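# Push or carry the carton out of the aisle

## Task

Get the carton completely out of the passage between the counter and the low shelf, disturbing nothing else if possible. Finish with the gripper released and the robot backed away from it. The robot must not tip over or be left leaning, and the carton must stay out of the aisle on its own, not because the robot is holding it there.

## Robot and tools

ROBOT. A Hello Robot Stretch 3: a two-wheeled base (0.33 m long, 0.34 m wide), a mast carrying a lift, and a single telescoping arm that sticks out to the robot's right side. The gripper reaches forward or back only by driving the base. Turns on the spot pivot about the point midway between the drive wheels, 0.05 m behind the front edge. Arm retracted and wrist folded: the swept turning circle has radius 0.28 m. With the wrist level and unfolded, the gripper pokes outside that circle, so turning can hit things.

FRAMES. Base frame: origin on the floor between the drive wheels, x forward, y left, z up. hand_pose is reported in it, at the point where closed fingertips meet; with wrist joints at zero its x axis is up, y points back along the arm toward the mast, z toward the rear. Odometry frame = base frame at the scene's start. base_odometry is from wheel counts only (slip counts as travel); heading is positive leftward, -3.142 to 3.142.

TOOLS.
execute_actions: {"actions": [one action] or [], "cameras": [...]}. The empty list just reports state and images. cameras is a list drawn from head_camera, nav_camera, wrist_camera, all; null/omitted/["all"] gives all, [] gives none. An action may hold "base", "joints", and optional "contact_limits"; their motions start together.
- base: exactly one of {"translate_m": d}, a relative straight drive in metres from the current base position, forward positive, -1 to 1; or {"rotate_rad": d}, a relative turn in radians, left (counter-clockwise) positive, -3.2 to 3.2. No sideways motion. The offset counts from the base position in the latest state report.
- joints: a single object of absolute targets keyed by joint name: lift_m 0 to 1.1 (arm height); arm_m 0 to 0.52 (extension); wrist_yaw_rad -1.345 to 4.42 (0 along the arm, positive toward the front, 3.0 folded over the base); wrist_pitch_rad -1.57 to 0.451 (0 level, negative tips fingers down); wrist_roll_rad -2.911 to 2.911 (0 fingers side by side); gripper_m -0.089 to 0.179 (larger is wider; real fingertip gap is about 0.007 less when nearly shut, 0.025 less when wide, and zero below 0.007); head_pan_rad -3.953 to 1.73 (0 forward, positive left, -1.57 looks along the arm); head_tilt_rad -1.53 to 0.419 (negative down). Done tolerances: 0.004 for lift, arm, gripper; 0.02 for yaw, roll, head; 0.05 for pitch. Joints not named may keep pushing toward old targets.
- contact_limits: {"arm_m": effort %, 1 to 100}; the arm halts (contact_stop) when its effort reaches that level, and it caps holding force until the next action. Values above the maximum are cut down; too low stops instantly.
Unknown keys or out-of-range values reject the call with no motion. If a result reports a stop, later calls in the same reply are skipped. Each action lasts at most 15 s.
wait: {"seconds": 0 to 10}; commands nothing, returns state and images.
zoom_image: {"camera": name, "region": [x0, y0, x1, y1]} in pixels of that camera's latest full image, top-left origin, at most 504x504.
finished_scene: {"scene": n}; irreversible, ends the scene and reports success. The carton must already be out and stay out.

RESULT LINES. base_status and joint_status: how each motion ended. "done" for the base means the wheels turned the commanded amount (slip possible). "off_target": stopped short and may still push. After contact_stop, time_out or torque_fault the old target is dropped; a stopped arm or lift goes slack until commanded again (a slack lift may sink under load or keep pressing). on_its_own covers uncommanded joints; "held at" is the held target, not the position. motor_effort: percent of max, positive toward higher values, peak in brackets; biased and noisy. Effort outside rest range at rest suggests pushing or carrying; positive wheel effort pushes forward. lidar_m: 12 distances from the base origin in 30-degree sectors, 1st straight ahead, counter-clockwise (4th left, 7th behind, 10th right), "-" for nothing; plane 0.17 m high, range 0.15 to 12 m, blind to clear objects, may miss thin legs, sectors 5, 6, 9, 10 partly blocked by the robot when the lift is low. wrist_depth_mm and head_depth_mm: 7x7 median depths (45-1000 mm and 280-4000 mm); head grid follows the sideways image. base_tilt in degrees (forward/right positive) and turned_by_wheels / turned_by_imu, each with a fixed bias of up to ~4 degrees. Camera calibration lines give K and T_world_to_cam relative to the base frame; wrist camera pose errors grow with arm extension.

SPEED. Fast base motion (0.30 m/s, 1.9 rad/s) only when stowed: lift_m < 0.30, arm_m < 0.03, wrist_yaw_rad > 2.54; else 0.10 m/s and 0.63 rad/s. Shorter robot motion time is better.

GRIPPER. Close below the object's width to grip; open at least 0.02 above the contact value to release. Neither reading nor status confirms a grasp. Overly hard squeezes get reduced by a stall guard; resend a different value to squeeze again.

CAUTIONS. Fold or unfold the wrist only with lift_m 0.32 to 0.95, wrist_pitch_rad -0.4 and roll near 0; once folded the lift may go down to 0.25. With yaw below -0.4 keep pitch at -0.5 or lower. Base, wrist and head have no contact stop and will shove whatever they meet; wrist servos shut off for 10 s after sustained strain (torque_fault). Arm pushes against something rigid with the gripper higher than about 0.45 m can tip the robot, more so with raised contact limits or repeated pushes. Driving while holding or pushing something immovable, or snagging furniture (especially reversing), can tip it: reverse the last move in small steps, pull the gripper free, and lower lift_m to about 0.2 if still leaning. Avoid drops, slams and hard pushes, and avoid knocking other items. Loose objects may occasionally be nudged by outside forces.

Each tool is called after ">>>" as name(argument=value, ...) on one line, values as JSON.

## Session

>>> execute_actions(actions=[{"joints":{"head_tilt_rad":-0.6}}])

Scene clock: 0.93 s.
base_odometry: x=+0.000 y=+0.000 heading=+0.000 (m, m, rad; odometry frame)
turned_by_wheels: +0.000 (rad since the last result)
turned_by_imu: +0.000 (rad since the last result)
base_tilt: forward=+2.2 right=+0.2 (deg)
lidar_m: 1.73 1.24 1.23 1.73 1.47 1.49 0.85 0.73 0.73 0.86 1.78 1.48
head_depth_mm: 2209 2331 2528 2547 1950 1562 1312 / 2378 2564 2710 2560 1919 1559 1320 / 2225 2460 2551 2515 1918 1551 1315 / 2005 2219 1590 2169 1936 1554 1303 / 1835 2015 1578 2317 1907 1534 1296 / 1700 1856 1558 2187 1891 1545 1291 / 1596 1712 1551 1187 1882 1535 1283
base_status: not commanded
joint_positions: lift_m=+0.316 arm_m=+0.003 wrist_yaw_rad=+3.029 wrist_pitch_rad=-0.611 wrist_roll_rad=-0.014 gripper_m=+0.037 head_pan_rad=-0.005 head_tilt_rad=-0.592
joint_status: all done
motor_effort: left_wheel=+0(0) right_wheel=+0(0) lift_m=+27(27) arm_m=+0(0) wrist_yaw_rad=+0(1) wrist_pitch_rad=+3(3) wrist_roll_rad=+0(0) gripper_m=+1(0) head_pan_rad=+0(0) head_tilt_rad=-5(38) (%)
hand_pose: x=+0.0007 y=+0.0470 z=+0.2879 quat_wxyz=(+0.249, +0.680, +0.177, +0.666) (m; base frame)
wrist_depth_mm: - - - - - - - / 980 972 930 929 937 923 887 / 764 755 - 750 732 731 731 / 638 623 626 629 618 613 605 / 535 534 - 563 546 527 519 / 470 - - - - 460 459 / 425 - - - 399 409 406
pictures: head_camera (sideways: a quarter turn clockwise sets it upright), nav_camera (sideways: a quarter turn counterclockwise sets it upright), wrist_camera
camera_calibration (this result's frames):
head_camera: T_world_to_cam=[[-0.505565, -0.0456727, -0.861579, 1.14566], [-0.019444, 0.998947, -0.0415451, 0.0575812], [0.86257, -0.00425123, -0.50592, 0.610574], [0, 0, 0, 1]] pos_world=[0.0536614, -0.0025996, 1.29837]
nav_camera: T_world_to_cam=[[0.529439, 0.00442464, 0.848336, -1.07095], [-0.0314775, -0.999195, 0.0248563, 0.0251223], [0.847764, -0.0398634, -0.528874, 0.642621], [0, 0, 0, 1]] pos_world=[0.0230036, 0.0554577, 1.24777]
wrist_camera: T_world_to_cam=[[0.999144, -0.0411367, 0.00441441, 0.00573972], [-0.025398, -0.69408, -0.719449, 0.275902], [0.0326598, 0.718721, -0.694531, 0.324845], [0, 0, 0, 1]] pos_world=[-0.00933682, -0.0417392, 0.424087]
Images, in order (width x height): head_camera 896x504, nav_camera 672x504, wrist_camera 644x364.

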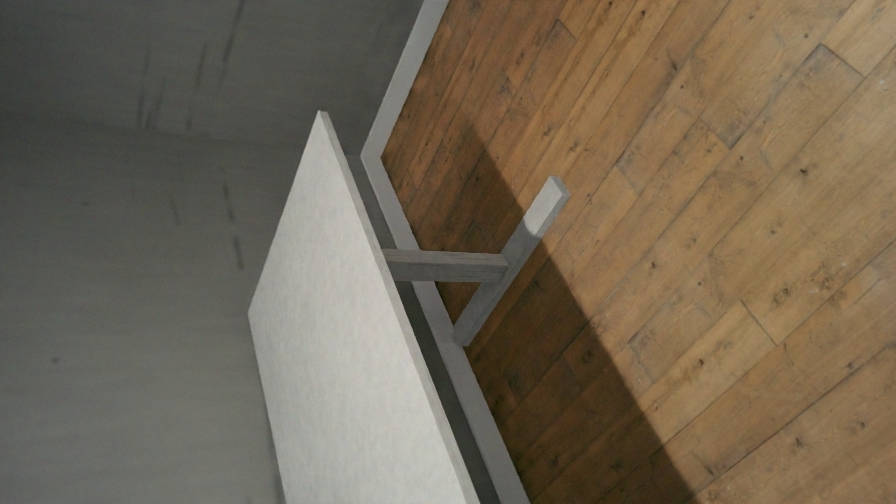

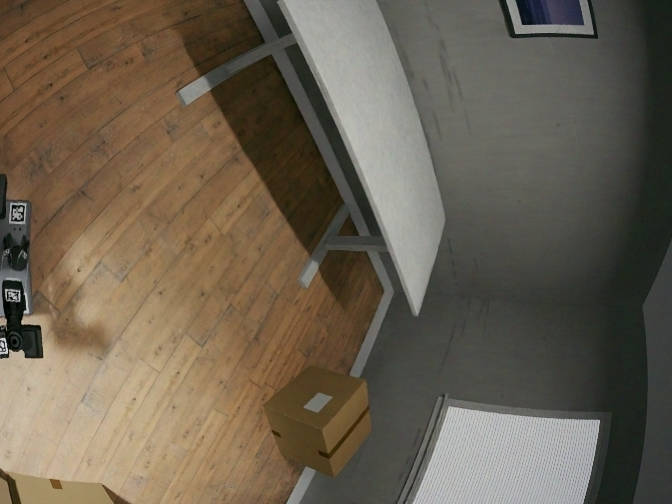

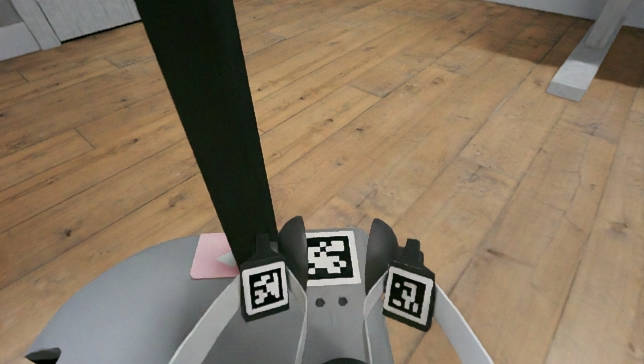

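>>> execute_actions(actions=[{"joints":{"head_pan_rad":-1.6,"head_tilt_rad":-0.8,"lift_m":0.28}}], cameras=["head_camera","nav_camera"])

>>> execute_actions(actions=[{"joints":{"head_pan_rad":-2.8}}], cameras=["head_camera","nav_camera"])

Scene clock: 6.17 s.
base_odometry: x=+0.000 y=+0.000 heading=+0.000 (m, m, rad; odometry frame)
turned_by_wheels: +0.000 (rad since the last result)
turned_by_imu: -0.001 (rad since the last result)
base_tilt: forward=+2.2 right=+0.3 (deg)
lidar_m: 1.74 1.23 1.24 1.72 1.47 1.48 0.85 0.73 0.73 0.86 1.78 1.48
head_depth_mm: 3011 2887 2428 950 1051 1289 1201 / 3192 2814 2453 1286 1227 1337 1197 / 3189 3243 2310 1276 1342 1364 1187 / 2852 2270 1549 1283 1438 1360 1184 / 2601 1662 1626 1622 1512 1346 1183 / 2411 1735 1938 1903 1580 1353 1181 / 2174 1828 2142 1876 1553 1338 1179
base_status: not commanded
joint_positions: lift_m=+0.280 arm_m=+0.003 wrist_yaw_rad=+3.029 wrist_pitch_rad=-0.612 wrist_roll_rad=-0.014 gripper_m=+0.037 head_pan_rad=-1.593 head_tilt_rad=-0.790
joint_status: all done
motor_effort: left_wheel=+1(0) right_wheel=+0(1) lift_m=+22(25) arm_m=-1(0) wrist_yaw_rad=+0(0) wrist_pitch_rad=+3(3) wrist_roll_rad=+0(0) gripper_m=+1(0) head_pan_rad=-5(54) head_tilt_rad=-5(25) (%)
hand_pose: x=+0.0007 y=+0.0468 z=+0.2520 quat_wxyz=(+0.250, +0.680, +0.177, +0.666) (m; base frame)
wrist_depth_mm: - - - - - - - / 896 907 847 854 843 844 789 / 707 700 - 691 678 660 656 / 578 576 573 562 566 559 551 / 493 521 - - 488 485 478 / 446 - - - - 417 422 / - - - - 367 371 369
pictures: head_camera (sideways: a quarter turn clockwise sets it upright), nav_camera (sideways: a quarter turn counterclockwise sets it upright)
camera_calibration (this result's frames):
head_camera: T_world_to_cam=[[-0.0335093, 0.665672, -0.745492, 0.991439], [0.999303, 0.0100283, -0.0359634, 0.0440901], [-0.0164639, -0.746177, -0.665544, 0.823597], [0, 0, 0, 1]] pos_world=[0.00272273, -0.0458661, 1.28884]
nav_camera: T_world_to_cam=[[-0.00807391, -0.685767, 0.727777, -0.910514], [-0.998629, 0.043176, 0.029605, 0.0248467], [-0.0517246, -0.72654, -0.685175, 0.851438], [0, 0, 0, 1]] pos_world=[0.0615015, -0.00686933, 1.2453]
Images, in order (width x height): head_camera 896x504, nav_camera 672x504.

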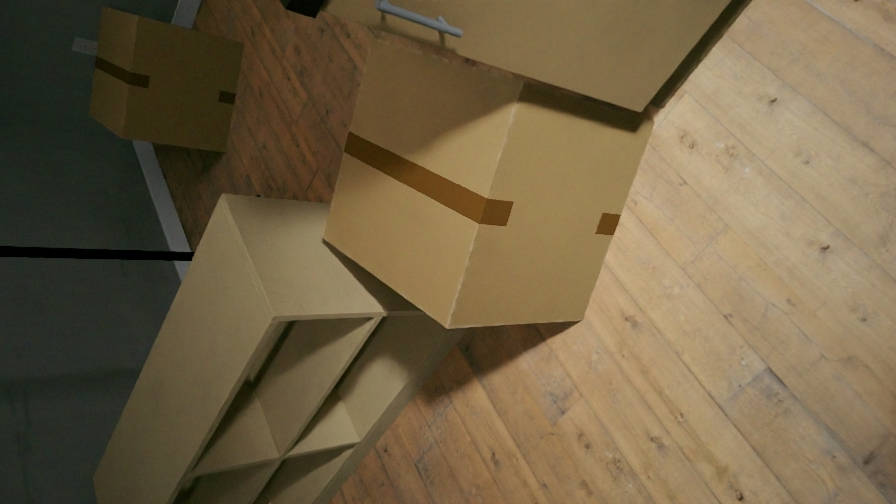

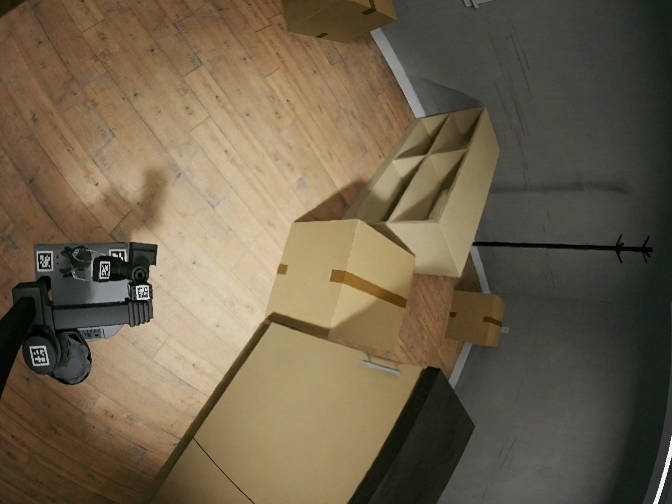

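Scene clock: 7.37 s.
base_odometry: x=+0.000 y=+0.000 heading=+0.000 (m, m, rad; odometry frame)
turned_by_wheels: +0.000 (rad since the last result)
turned_by_imu: +0.000 (rad since the last result)
base_tilt: forward=+2.2 right=+0.3 (deg)
lidar_m: 1.74 1.24 1.24 1.72 1.48 1.49 0.85 0.73 0.73 0.85 1.78 1.48
head_depth_mm: 1891 961 1056 1295 1563 1363 1204 / 2202 943 997 1207 1518 1361 1192 / 2578 940 945 1124 1389 1351 1182 / 2941 933 890 1052 1291 1356 1179 / 2835 921 849 988 1189 1345 1184 / 2743 916 805 933 1113 1316 1181 / 2653 909 761 888 1040 1285 1175
base_status: not commanded
joint_positions: lift_m=+0.280 arm_m=+0.003 wrist_yaw_rad=+3.029 wrist_pitch_rad=-0.612 wrist_roll_rad=-0.014 gripper_m=+0.037 head_pan_rad=-2.793 head_tilt_rad=-0.790
joint_status: all done
motor_effort: left_wheel=+0(0) right_wheel=+0(0) lift_m=+22(22) arm_m=-1(0) wrist_yaw_rad=+0(0) wrist_pitch_rad=+3(3) wrist_roll_rad=+0(0) gripper_m=+0(1) head_pan_rad=-5(53) head_tilt_rad=-5(6) (%)
hand_pose: x=+0.0007 y=+0.0468 z=+0.2520 quat_wxyz=(+0.250, +0.680, +0.177, +0.666) (m; base frame)
wrist_depth_mm: - - - - - - - / 879 885 870 858 841 840 788 / 716 688 - 684 688 666 660 / 587 580 574 567 565 557 553 / 494 520 - - 493 482 475 / 445 - - - - 424 421 / - - - - 365 372 374
pictures: head_camera (sideways: a quarter turn clockwise sets it upright), nav_camera (sideways: a quarter turn counterclockwise sets it upright)
camera_calibration (this result's frames):
head_camera: T_world_to_cam=[[0.608353, 0.272465, -0.745433, 0.987447], [0.371453, -0.927755, -0.0359606, 0.0479163], [-0.701377, -0.255017, -0.66561, 0.827861], [0, 0, 0, 1]] pos_world=[-0.0378717, -0.0134717, 1.28883]
nav_camera: T_world_to_cam=[[-0.642148, -0.240989, 0.727716, -0.906566], [-0.32162, 0.946406, 0.0296069, 0.0207145], [-0.695849, -0.215036, -0.68524, 0.855451], [0, 0, 0, 1]] pos_world=[0.0197773, -0.0541238, 1.2453]
Images, in order (width x height): head_camera 896x504, nav_camera 672x504.

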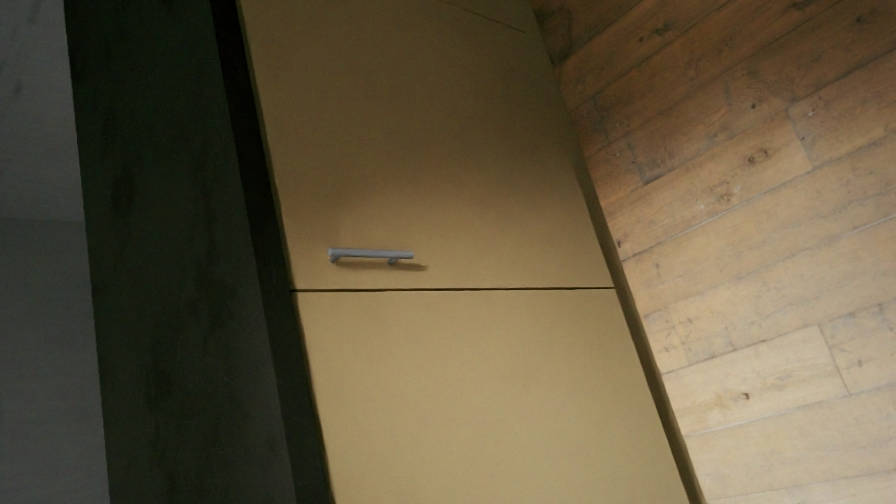

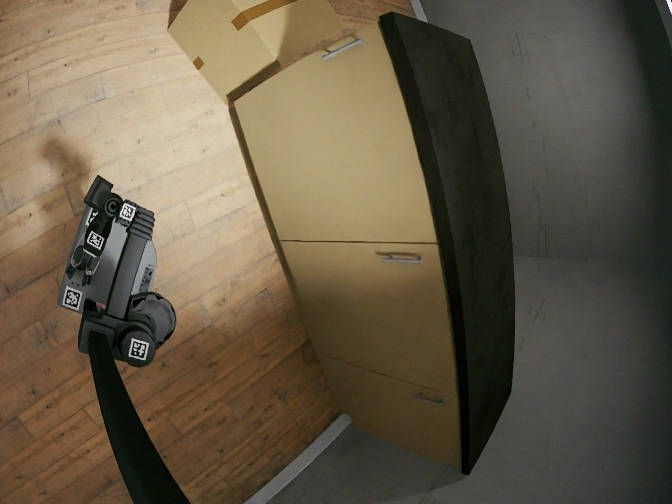

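>>> execute_actions(actions=[{"base":{"rotate_rad":-1.15},"joints":{"head_pan_rad":0,"head_tilt_rad":-1.0}}], cameras=[])

>>> execute_actions(actions=[{"base":{"translate_m":0.73}}], cameras=[])

>>> execute_actions(actions=[{"base":{"rotate_rad":-1.19}}], cameras=["head_camera","nav_camera"])

Scene clock: 20.97 s.
base_odometry: x=+0.000 y=+0.000 heading=-1.150 (m, m, rad; odometry frame)
turned_by_wheels: -1.150 (rad since the last result)
turned_by_imu: -1.144 (rad since the last result)
base_tilt: forward=+2.2 right=+0.3 (deg)
lidar_m: 1.78 1.48 1.74 1.69 1.67 1.83 1.48 1.48 0.91 0.73 0.73 0.85
head_depth_mm: 1414 1452 1237 1284 1383 1260 1137 / 1674 1741 1789 1503 1410 1249 1130 / 2014 2026 1847 1590 1406 1250 1132 / 2261 2173 1853 1586 1399 1247 1128 / 2227 2187 1834 1581 1388 1243 1122 / 2141 2151 1823 1577 1392 1249 1123 / 2061 2012 1810 1576 1395 1243 1123
base_status: done
joint_positions: lift_m=+0.280 arm_m=+0.003 wrist_yaw_rad=+3.029 wrist_pitch_rad=-0.612 wrist_roll_rad=-0.014 gripper_m=+0.037 head_pan_rad=-0.007 head_tilt_rad=-0.988
joint_status: all done
motor_effort: left_wheel=+4(16) right_wheel=-3(8) lift_m=+22(22) arm_m=+0(1) wrist_yaw_rad=+0(1) wrist_pitch_rad=+3(3) wrist_roll_rad=+0(0) gripper_m=+1(0) head_pan_rad=+5(53) head_tilt_rad=-6(26) (%)
hand_pose: x=+0.0007 y=+0.0468 z=+0.2520 quat_wxyz=(+0.250, +0.680, +0.177, +0.666) (m; base frame)
wrist_depth_mm: - - - - - - - / 883 878 848 858 840 827 847 / 705 682 - 676 681 668 660 / 579 576 572 563 564 563 559 / 499 520 - - 501 480 480 / 443 - - - - 416 415 / - - - - 366 370 372
pictures: none
No camera images: the call's "cameras" was empty. Leave "cameras" out to get every camera's image.

Scene clock: 25.10 s.
base_odometry: x=+0.298 y=-0.666 heading=-1.150 (m, m, rad; odometry frame)
turned_by_wheels: +0.000 (rad since the last result)
turned_by_imu: +0.001 (rad since the last result)
base_tilt: forward=+2.2 right=+0.2 (deg)
lidar_m: 1.06 1.00 0.92 1.60 1.67 1.65 2.19 1.16 0.59 0.39 0.34 0.63
head_depth_mm: 1645 1142 1015 1190 1302 1256 930 / 1409 1174 1310 1464 1379 1246 1117 / 1404 1552 1692 1557 1397 1251 1120 / 1544 1812 1813 1586 1394 1248 1122 / 1536 1791 1830 1574 1386 1237 1132 / 1488 1716 1817 1569 1394 1238 1120 / 1439 1650 1798 1571 1385 1235 1118
base_status: done
joint_positions: lift_m=+0.280 arm_m=+0.003 wrist_yaw_rad=+3.029 wrist_pitch_rad=-0.612 wrist_roll_rad=-0.014 gripper_m=+0.037 head_pan_rad=-0.007 head_tilt_rad=-0.988
joint_status: not commanded
motor_effort: left_wheel=+4(15) right_wheel=-3(6) lift_m=+22(22) arm_m=-1(1) wrist_yaw_rad=+0(0) wrist_pitch_rad=+3(3) wrist_roll_rad=+0(0) gripper_m=+1(0) head_pan_rad=+5(4) head_tilt_rad=-6(6) (%)
hand_pose: x=+0.0007 y=+0.0468 z=+0.2519 quat_wxyz=(+0.250, +0.680, +0.177, +0.666) (m; base frame)
wrist_depth_mm: - - - - - 960 743 / 910 873 860 866 841 846 804 / 705 679 - 679 668 666 663 / 576 579 575 568 563 554 557 / 493 524 - - 491 476 476 / 443 - - - - 422 421 / - - - - 367 376 373
pictures: none
No camera images: the call's "cameras" was empty. Leave "cameras" out to get every camera's image.

Scene clock: 27.03 s.
base_odometry: x=+0.298 y=-0.666 heading=-2.340 (m, m, rad; odometry frame)
turned_by_wheels: -1.190 (rad since the last result)
turned_by_imu: -1.183 (rad since the last result)
base_tilt: forward=+2.2 right=+0.3 (deg)
lidar_m: 0.34 0.34 1.06 1.14 1.06 1.60 1.94 1.64 2.23 1.76 0.65 0.43
head_depth_mm: 2561 2216 1199 1143 1052 1255 1132 / 2567 2195 1847 1056 986 1258 1133 / 2573 2190 1832 1064 948 1218 1128 / 2600 2169 1846 1058 931 1190 1124 / 2596 2178 1829 1052 930 1191 1127 / 2560 2169 1828 1112 1342 1239 1120 / 2141 2146 991 1017 1301 1238 1122
base_status: done
joint_positions: lift_m=+0.280 arm_m=+0.003 wrist_yaw_rad=+3.029 wrist_pitch_rad=-0.612 wrist_roll_rad=-0.014 gripper_m=+0.037 head_pan_rad=-0.007 head_tilt_rad=-0.988
joint_status: not commanded
motor_effort: left_wheel=+4(15) right_wheel=-3(8) lift_m=+22(22) arm_m=-1(1) wrist_yaw_rad=+0(0) wrist_pitch_rad=+3(3) wrist_roll_rad=+0(0) gripper_m=+1(0) head_pan_rad=+4(4) head_tilt_rad=-6(7) (%)
hand_pose: x=+0.0007 y=+0.0467 z=+0.2519 quat_wxyz=(+0.250, +0.680, +0.177, +0.666) (m; base frame)
wrist_depth_mm: 902 787 - - - 907 884 / 873 851 853 864 851 815 685 / 695 685 - 686 674 673 626 / 584 568 567 565 568 565 556 / 498 522 - - 494 478 478 / 440 - - - - 419 421 / - - - - 365 373 363
pictures: head_camera (sideways: a quarter turn clockwise sets it upright), nav_camera (sideways: a quarter turn counterclockwise sets it upright)
camera_calibration (this result's frames):
head_camera: T_world_to_cam=[[-0.799153, -0.0427192, -0.599607, 0.80601], [-0.0316892, 0.999079, -0.0289444, 0.0412327], [0.600291, -0.00412992, -0.799771, 0.994393], [0, 0, 0, 1]] pos_world=[0.0485064, -0.00265588, 1.27977]
nav_camera: T_world_to_cam=[[0.815968, 0.00147268, 0.578095, -0.720503], [-0.0217274, -0.999212, 0.0332132, 0.0141982], [0.577689, -0.0396614, -0.815293, 1.0168], [0, 0, 0, 1]] pos_world=[0.000819668, 0.055576, 1.24504]
Images, in order (width x height): head_camera 896x504, nav_camera 672x504.

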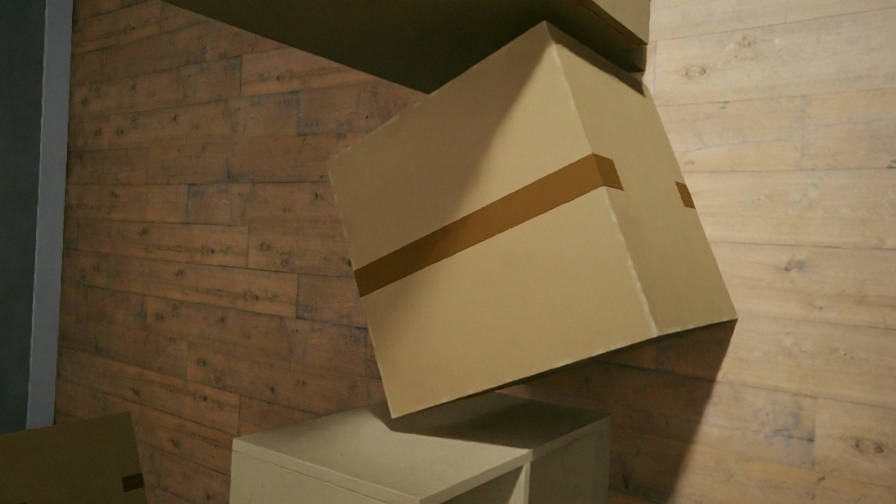

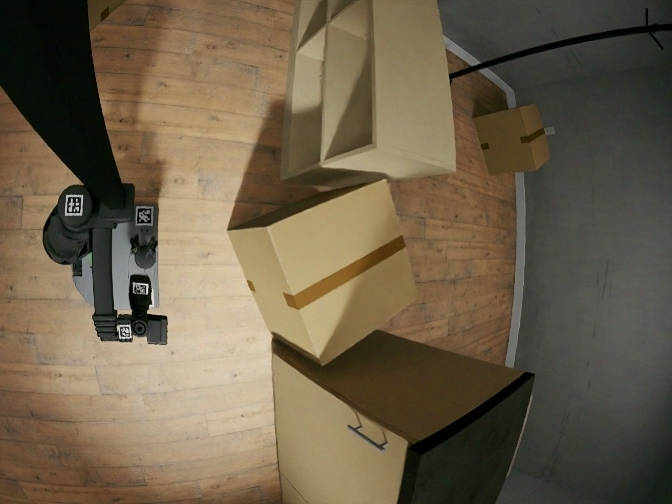

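Centered, heading slightly left. Correct, then push slowly.

>>> execute_actions(actions=[{"base":{"rotate_rad":-0.04}}], cameras=[])

>>> execute_actions(actions=[{"base":{"translate_m":0.26},"joints":{"lift_m":0.315}}], cameras=[])

>>> execute_actions(actions=[{"base":{"translate_m":0.3}}], cameras=["nav_camera"])

Scene clock: 31.53 s.
base_odometry: x=+0.298 y=-0.666 heading=-2.379 (m, m, rad; odometry frame)
turned_by_wheels: -0.040 (rad since the last result)
turned_by_imu: -0.040 (rad since the last result)
base_tilt: forward=+2.2 right=+0.3 (deg)
lidar_m: 0.34 0.34 1.06 1.18 1.04 1.60 1.94 1.65 2.26 2.08 0.68 0.45
head_depth_mm: 2559 1100 1082 1070 1062 1260 1141 / 2605 2211 1860 1083 988 1261 1138 / 2596 2176 1852 1066 963 1226 1135 / 2608 2171 1832 1060 930 1192 1133 / 2600 2157 1819 1053 931 1161 1122 / 2569 2180 1831 1071 1343 1243 1123 / 2213 2165 1031 1051 1298 1237 1114
base_status: done
joint_positions: lift_m=+0.280 arm_m=+0.003 wrist_yaw_rad=+3.029 wrist_pitch_rad=-0.612 wrist_roll_rad=-0.014 gripper_m=+0.037 head_pan_rad=-0.007 head_tilt_rad=-0.988
joint_status: not commanded
motor_effort: left_wheel=+3(13) right_wheel=-3(7) lift_m=+22(22) arm_m=-1(1) wrist_yaw_rad=-1(0) wrist_pitch_rad=+3(3) wrist_roll_rad=+0(0) gripper_m=+0(0) head_pan_rad=+4(4) head_tilt_rad=-6(7) (%)
hand_pose: x=+0.0007 y=+0.0467 z=+0.2519 quat_wxyz=(+0.250, +0.680, +0.177, +0.666) (m; base frame)
wrist_depth_mm: 816 795 - - - 904 867 / 889 832 874 856 841 802 652 / 707 693 - 676 673 668 605 / 577 578 574 573 559 562 550 / 492 521 - - 489 479 477 / 440 - - - - 419 413 / - - - - 368 372 363
pictures: none
No camera images: the call's "cameras" was empty. Leave "cameras" out to get every camera's image.

Scene clock: 35.40 s.
base_odometry: x=+0.110 y=-0.846 heading=-2.379 (m, m, rad; odometry frame)
turned_by_wheels: +0.000 (rad since the last result)
turned_by_imu: +0.000 (rad since the last result)
base_tilt: forward=+2.2 right=+0.3 (deg)
lidar_m: - - 0.96 1.53 1.08 1.10 1.86 1.89 2.24 0.89 0.31 0.15
head_depth_mm: 2440 2200 1828 1044 1029 865 1105 / 2455 2199 1851 1595 954 839 1105 / 2454 2187 1854 1587 936 835 965 / 2432 2199 1846 1578 931 834 774 / 2407 2166 1816 1573 927 829 751 / 2426 2159 1825 1580 926 829 781 / 2343 2111 1810 1515 961 1114 1123
base_status: done
joint_positions: lift_m=+0.315 arm_m=+0.003 wrist_yaw_rad=+3.029 wrist_pitch_rad=-0.613 wrist_roll_rad=-0.014 gripper_m=+0.037 head_pan_rad=-0.007 head_tilt_rad=-0.989
joint_status: all done
motor_effort: left_wheel=+4(14) right_wheel=-2(7) lift_m=+31(31) arm_m=-1(1) wrist_yaw_rad=+0(0) wrist_pitch_rad=+3(3) wrist_roll_rad=+0(0) gripper_m=+0(0) head_pan_rad=+4(3) head_tilt_rad=-5(6) (%)
hand_pose: x=+0.0007 y=+0.0467 z=+0.2864 quat_wxyz=(+0.250, +0.680, +0.177, +0.666) (m; base frame)
wrist_depth_mm: 848 - - - 946 129 102 / 873 977 941 932 849 136 107 / 776 764 - 736 712 145 113 / 633 627 621 615 597 155 118 / 535 536 - 554 230 166 125 / 468 - - - - 179 133 / 426 - - - 311 187 140
pictures: none
No camera images: the call's "cameras" was empty. Leave "cameras" out to get every camera's image.

Scene clock: 39.40 s.
base_odometry: x=-0.106 y=-1.053 heading=-2.378 (m, m, rad; odometry frame)
turned_by_wheels: +0.001 (rad since the last result)
turned_by_imu: +0.016 (rad since the last result)
base_tilt: forward=+2.3 right=+0.3 (deg)
lidar_m: - - 0.34 0.32 1.35 1.30 2.14 2.16 2.25 0.32 0.15 -
head_depth_mm: 2141 2212 1855 1607 969 838 759 / 2142 2208 1839 1596 934 836 755 / 2135 2174 1851 1598 931 833 756 / 2150 2178 1833 1584 932 832 753 / 2187 2186 1822 1577 928 827 750 / 2148 2164 1824 1587 1373 1199 770 / 2157 2057 1817 1579 1381 1191 1095
base_status: translate_m off_target (by the wheels' count: +0.2998 of +0.3000)
joint_positions: lift_m=+0.315 arm_m=+0.003 wrist_yaw_rad=+3.029 wrist_pitch_rad=-0.613 wrist_roll_rad=-0.014 gripper_m=+0.037 head_pan_rad=-0.007 head_tilt_rad=-0.989
joint_status: not commanded
on_its_own: left_wheel is at rest, and its effort (+62) is outside its rest range (-18 to +18)
motor_effort: left_wheel=+62(95) right_wheel=+2(15) lift_m=+31(31) arm_m=-1(1) wrist_yaw_rad=+0(0) wrist_pitch_rad=+3(3) wrist_roll_rad=+0(0) gripper_m=+0(0) head_pan_rad=+4(4) head_tilt_rad=-6(6) (%)
hand_pose: x=+0.0007 y=+0.0467 z=+0.2864 quat_wxyz=(+0.250, +0.680, +0.177, +0.666) (m; base frame)
wrist_depth_mm: - - - 352 168 99 70 / 1000 951 947 399 173 101 72 / 776 743 - 455 182 104 73 / 631 626 620 548 190 107 74 / 538 545 - 557 179 109 76 / 468 - - - - 113 77 / 427 - - - 211 110 79
pictures: nav_camera (sideways: a quarter turn counterclockwise sets it upright)
camera_calibration (this result's frames):
nav_camera: T_world_to_cam=[[0.816062, 0.00152892, 0.577962, -0.72033], [-0.0216523, -0.999214, 0.0332156, 0.0141946], [0.577559, -0.0396202, -0.815387, 1.01693], [0, 0, 0, 1]] pos_world=[0.000806541, 0.0555757, 1.24504]
Images, in order (width x height): nav_camera 672x504.

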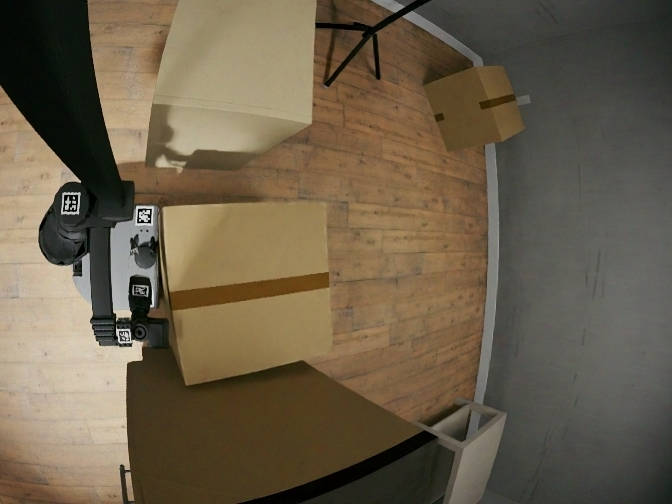

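>>> execute_actions(actions=[{"base":{"translate_m":0.7}}], cameras=["nav_camera"])

Scene clock: 49.30 s.
base_odometry: x=-0.612 y=-1.537 heading=-2.378 (m, m, rad; odometry frame)
turned_by_wheels: +0.000 (rad since the last result)
turned_by_imu: -0.332 (rad since the last result)
base_tilt: forward=+2.2 right=+0.2 (deg)
lidar_m: - - 0.15 0.19 1.10 0.53 1.90 0.51 0.26 0.19 0.15 -
head_depth_mm: 1776 1871 1814 1593 1408 1238 1106 / 1736 2021 1856 1595 936 838 754 / 1677 1969 1844 1600 936 835 756 / 1621 1909 1853 1579 932 831 753 / 1576 1832 1833 1578 931 831 749 / 1523 1767 1838 1573 944 827 751 / 1475 1703 1815 1560 1382 1237 1074
base_status: translate_m off_target (by the wheels' count: +0.6996 of +0.7000)
joint_positions: lift_m=+0.315 arm_m=+0.003 wrist_yaw_rad=+3.029 wrist_pitch_rad=-0.613 wrist_roll_rad=-0.014 gripper_m=+0.037 head_pan_rad=-0.007 head_tilt_rad=-0.989
joint_status: not commanded
on_its_own: left_wheel is at rest, and its effort (+54) is outside its rest range (-18 to +18); right_wheel is at rest, and its effort (+44) is outside its rest range (-18 to +18)
motor_effort: left_wheel=+54(85) right_wheel=+44(43) lift_m=+31(31) arm_m=-1(1) wrist_yaw_rad=+0(0) wrist_pitch_rad=+3(3) wrist_roll_rad=+0(0) gripper_m=+1(0) head_pan_rad=+4(4) head_tilt_rad=-6(5) (%)
hand_pose: x=+0.0007 y=+0.0467 z=+0.2864 quat_wxyz=(+0.250, +0.680, +0.177, +0.666) (m; base frame)
wrist_depth_mm: 833 - - - 172 93 64 / 764 905 932 924 178 94 64 / 637 756 - 745 181 95 65 / 508 637 623 616 187 97 65 / 523 539 - 557 168 98 65 / 469 - - - - 99 66 / 433 - - - 189 94 67
pictures: nav_camera (sideways: a quarter turn counterclockwise sets it upright)
camera_calibration (this result's frames):
nav_camera: T_world_to_cam=[[0.816062, 0.00152687, 0.577963, -0.720331], [-0.0216549, -0.999214, 0.0332156, 0.0141946], [0.577559, -0.0396217, -0.815387, 1.01693], [0, 0, 0, 1]] pos_world=[0.000806708, 0.0555757, 1.24504]
Images, in order (width x height): nav_camera 672x504.

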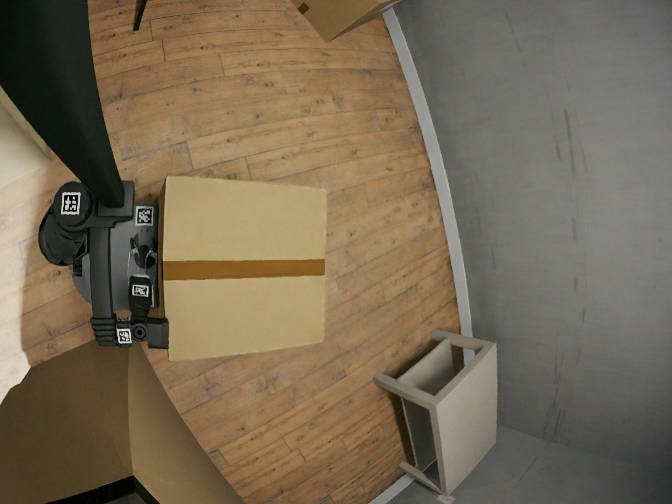

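>>> execute_actions(actions=[{"base":{"translate_m":0.25}}], cameras=[])

>>> execute_actions(actions=[{"base":{"translate_m":-0.17}}], cameras=["nav_camera"])

Scene clock: 58.70 s.
base_odometry: x=-0.792 y=-1.710 heading=-2.378 (m, m, rad; odometry frame)
turned_by_wheels: +0.000 (rad since the last result)
turned_by_imu: -0.079 (rad since the last result)
base_tilt: forward=+2.2 right=+0.3 (deg)
lidar_m: - - 0.15 0.19 1.81 0.73 0.86 0.39 0.39 0.19 0.15 -
head_depth_mm: 1640 1473 1671 1595 1405 1243 1109 / 1580 1826 1809 1607 939 839 756 / 1493 1775 1843 1600 934 832 753 / 1446 1685 1842 1578 928 828 754 / 1382 1605 1800 1579 929 829 752 / 1341 1545 1753 1577 941 825 751 / 1288 1478 1706 1574 1383 1235 1079
base_status: translate_m off_target (by the wheels' count: +0.2496 of +0.2500)
joint_positions: lift_m=+0.315 arm_m=+0.003 wrist_yaw_rad=+3.029 wrist_pitch_rad=-0.613 wrist_roll_rad=-0.014 gripper_m=+0.037 head_pan_rad=-0.007 head_tilt_rad=-0.989
joint_status: not commanded
on_its_own: left_wheel is at rest, and its effort (+58) is outside its rest range (-18 to +18); right_wheel is at rest, and its effort (+43) is outside its rest range (-18 to +18)
motor_effort: left_wheel=+58(92) right_wheel=+43(44) lift_m=+31(31) arm_m=-1(1) wrist_yaw_rad=+0(0) wrist_pitch_rad=+3(3) wrist_roll_rad=+0(0) gripper_m=+1(0) head_pan_rad=+4(4) head_tilt_rad=-6(6) (%)
hand_pose: x=+0.0007 y=+0.0467 z=+0.2864 quat_wxyz=(+0.250, +0.680, +0.177, +0.666) (m; base frame)
wrist_depth_mm: - - - - 173 93 64 / 954 972 922 940 177 94 64 / 763 759 - 761 181 96 65 / 628 628 625 614 186 97 65 / 537 537 - 555 168 98 65 / 464 - - - - 99 66 / 425 - - - 191 94 66
pictures: none
No camera images: the call's "cameras" was empty. Leave "cameras" out to get every camera's image.

Scene clock: 61.63 s.
base_odometry: x=-0.669 y=-1.592 heading=-2.378 (m, m, rad; odometry frame)
turned_by_wheels: +0.000 (rad since the last result)
turned_by_imu: -0.001 (rad since the last result)
base_tilt: forward=+2.2 right=+0.3 (deg)
lidar_m: 0.22 0.23 1.28 1.17 1.08 0.58 0.75 0.56 0.29 0.33 0.31 0.23
head_depth_mm: 1794 1557 1738 1598 1400 1235 1131 / 1753 1968 1870 1536 941 837 1104 / 1663 1971 1830 1062 936 833 1101 / 1613 1873 1836 1058 930 832 1096 / 1541 1788 1830 1054 926 830 1097 / 1486 1712 1812 1543 942 837 1102 / 1426 1651 1800 1576 1380 1238 1119
base_status: done
joint_positions: lift_m=+0.315 arm_m=+0.003 wrist_yaw_rad=+3.029 wrist_pitch_rad=-0.613 wrist_roll_rad=-0.014 gripper_m=+0.037 head_pan_rad=-0.007 head_tilt_rad=-0.989
joint_status: not commanded
motor_effort: left_wheel=+2(52) right_wheel=-1(39) lift_m=+31(31) arm_m=-1(1) wrist_yaw_rad=+0(0) wrist_pitch_rad=+3(3) wrist_roll_rad=+0(0) gripper_m=+0(1) head_pan_rad=+4(4) head_tilt_rad=-6(6) (%)
hand_pose: x=+0.0007 y=+0.0467 z=+0.2864 quat_wxyz=(+0.250, +0.680, +0.177, +0.666) (m; base frame)
wrist_depth_mm: - - - - - - 248 / 878 953 911 928 929 900 252 / 734 760 - 743 746 740 253 / 620 620 632 619 607 574 255 / 546 534 - 562 536 386 257 / 471 - - - - 389 259 / 428 - - - 399 367 263
pictures: nav_camera (sideways: a quarter turn counterclockwise sets it upright)
camera_calibration (this result's frames):
nav_camera: T_world_to_cam=[[0.816062, 0.00152683, 0.577963, -0.720331], [-0.0216549, -0.999214, 0.0332156, 0.0141946], [0.577559, -0.0396217, -0.815387, 1.01693], [0, 0, 0, 1]] pos_world=[0.00080671, 0.0555757, 1.24504]
Images, in order (width x height): nav_camera 672x504.

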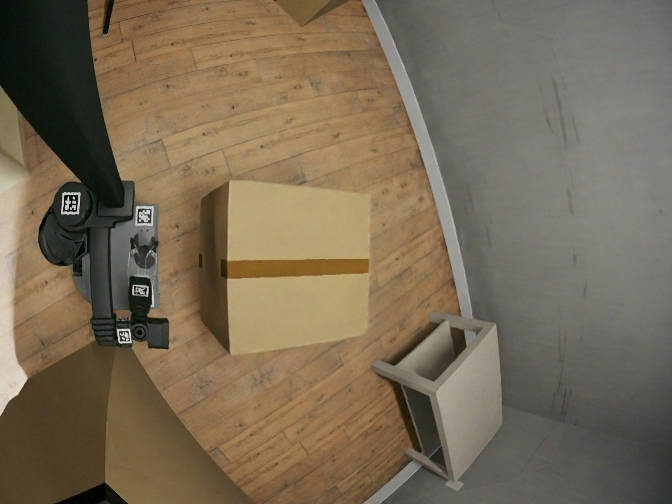

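>>> finished_scene(scene=1)

The scene is finished: the task was done.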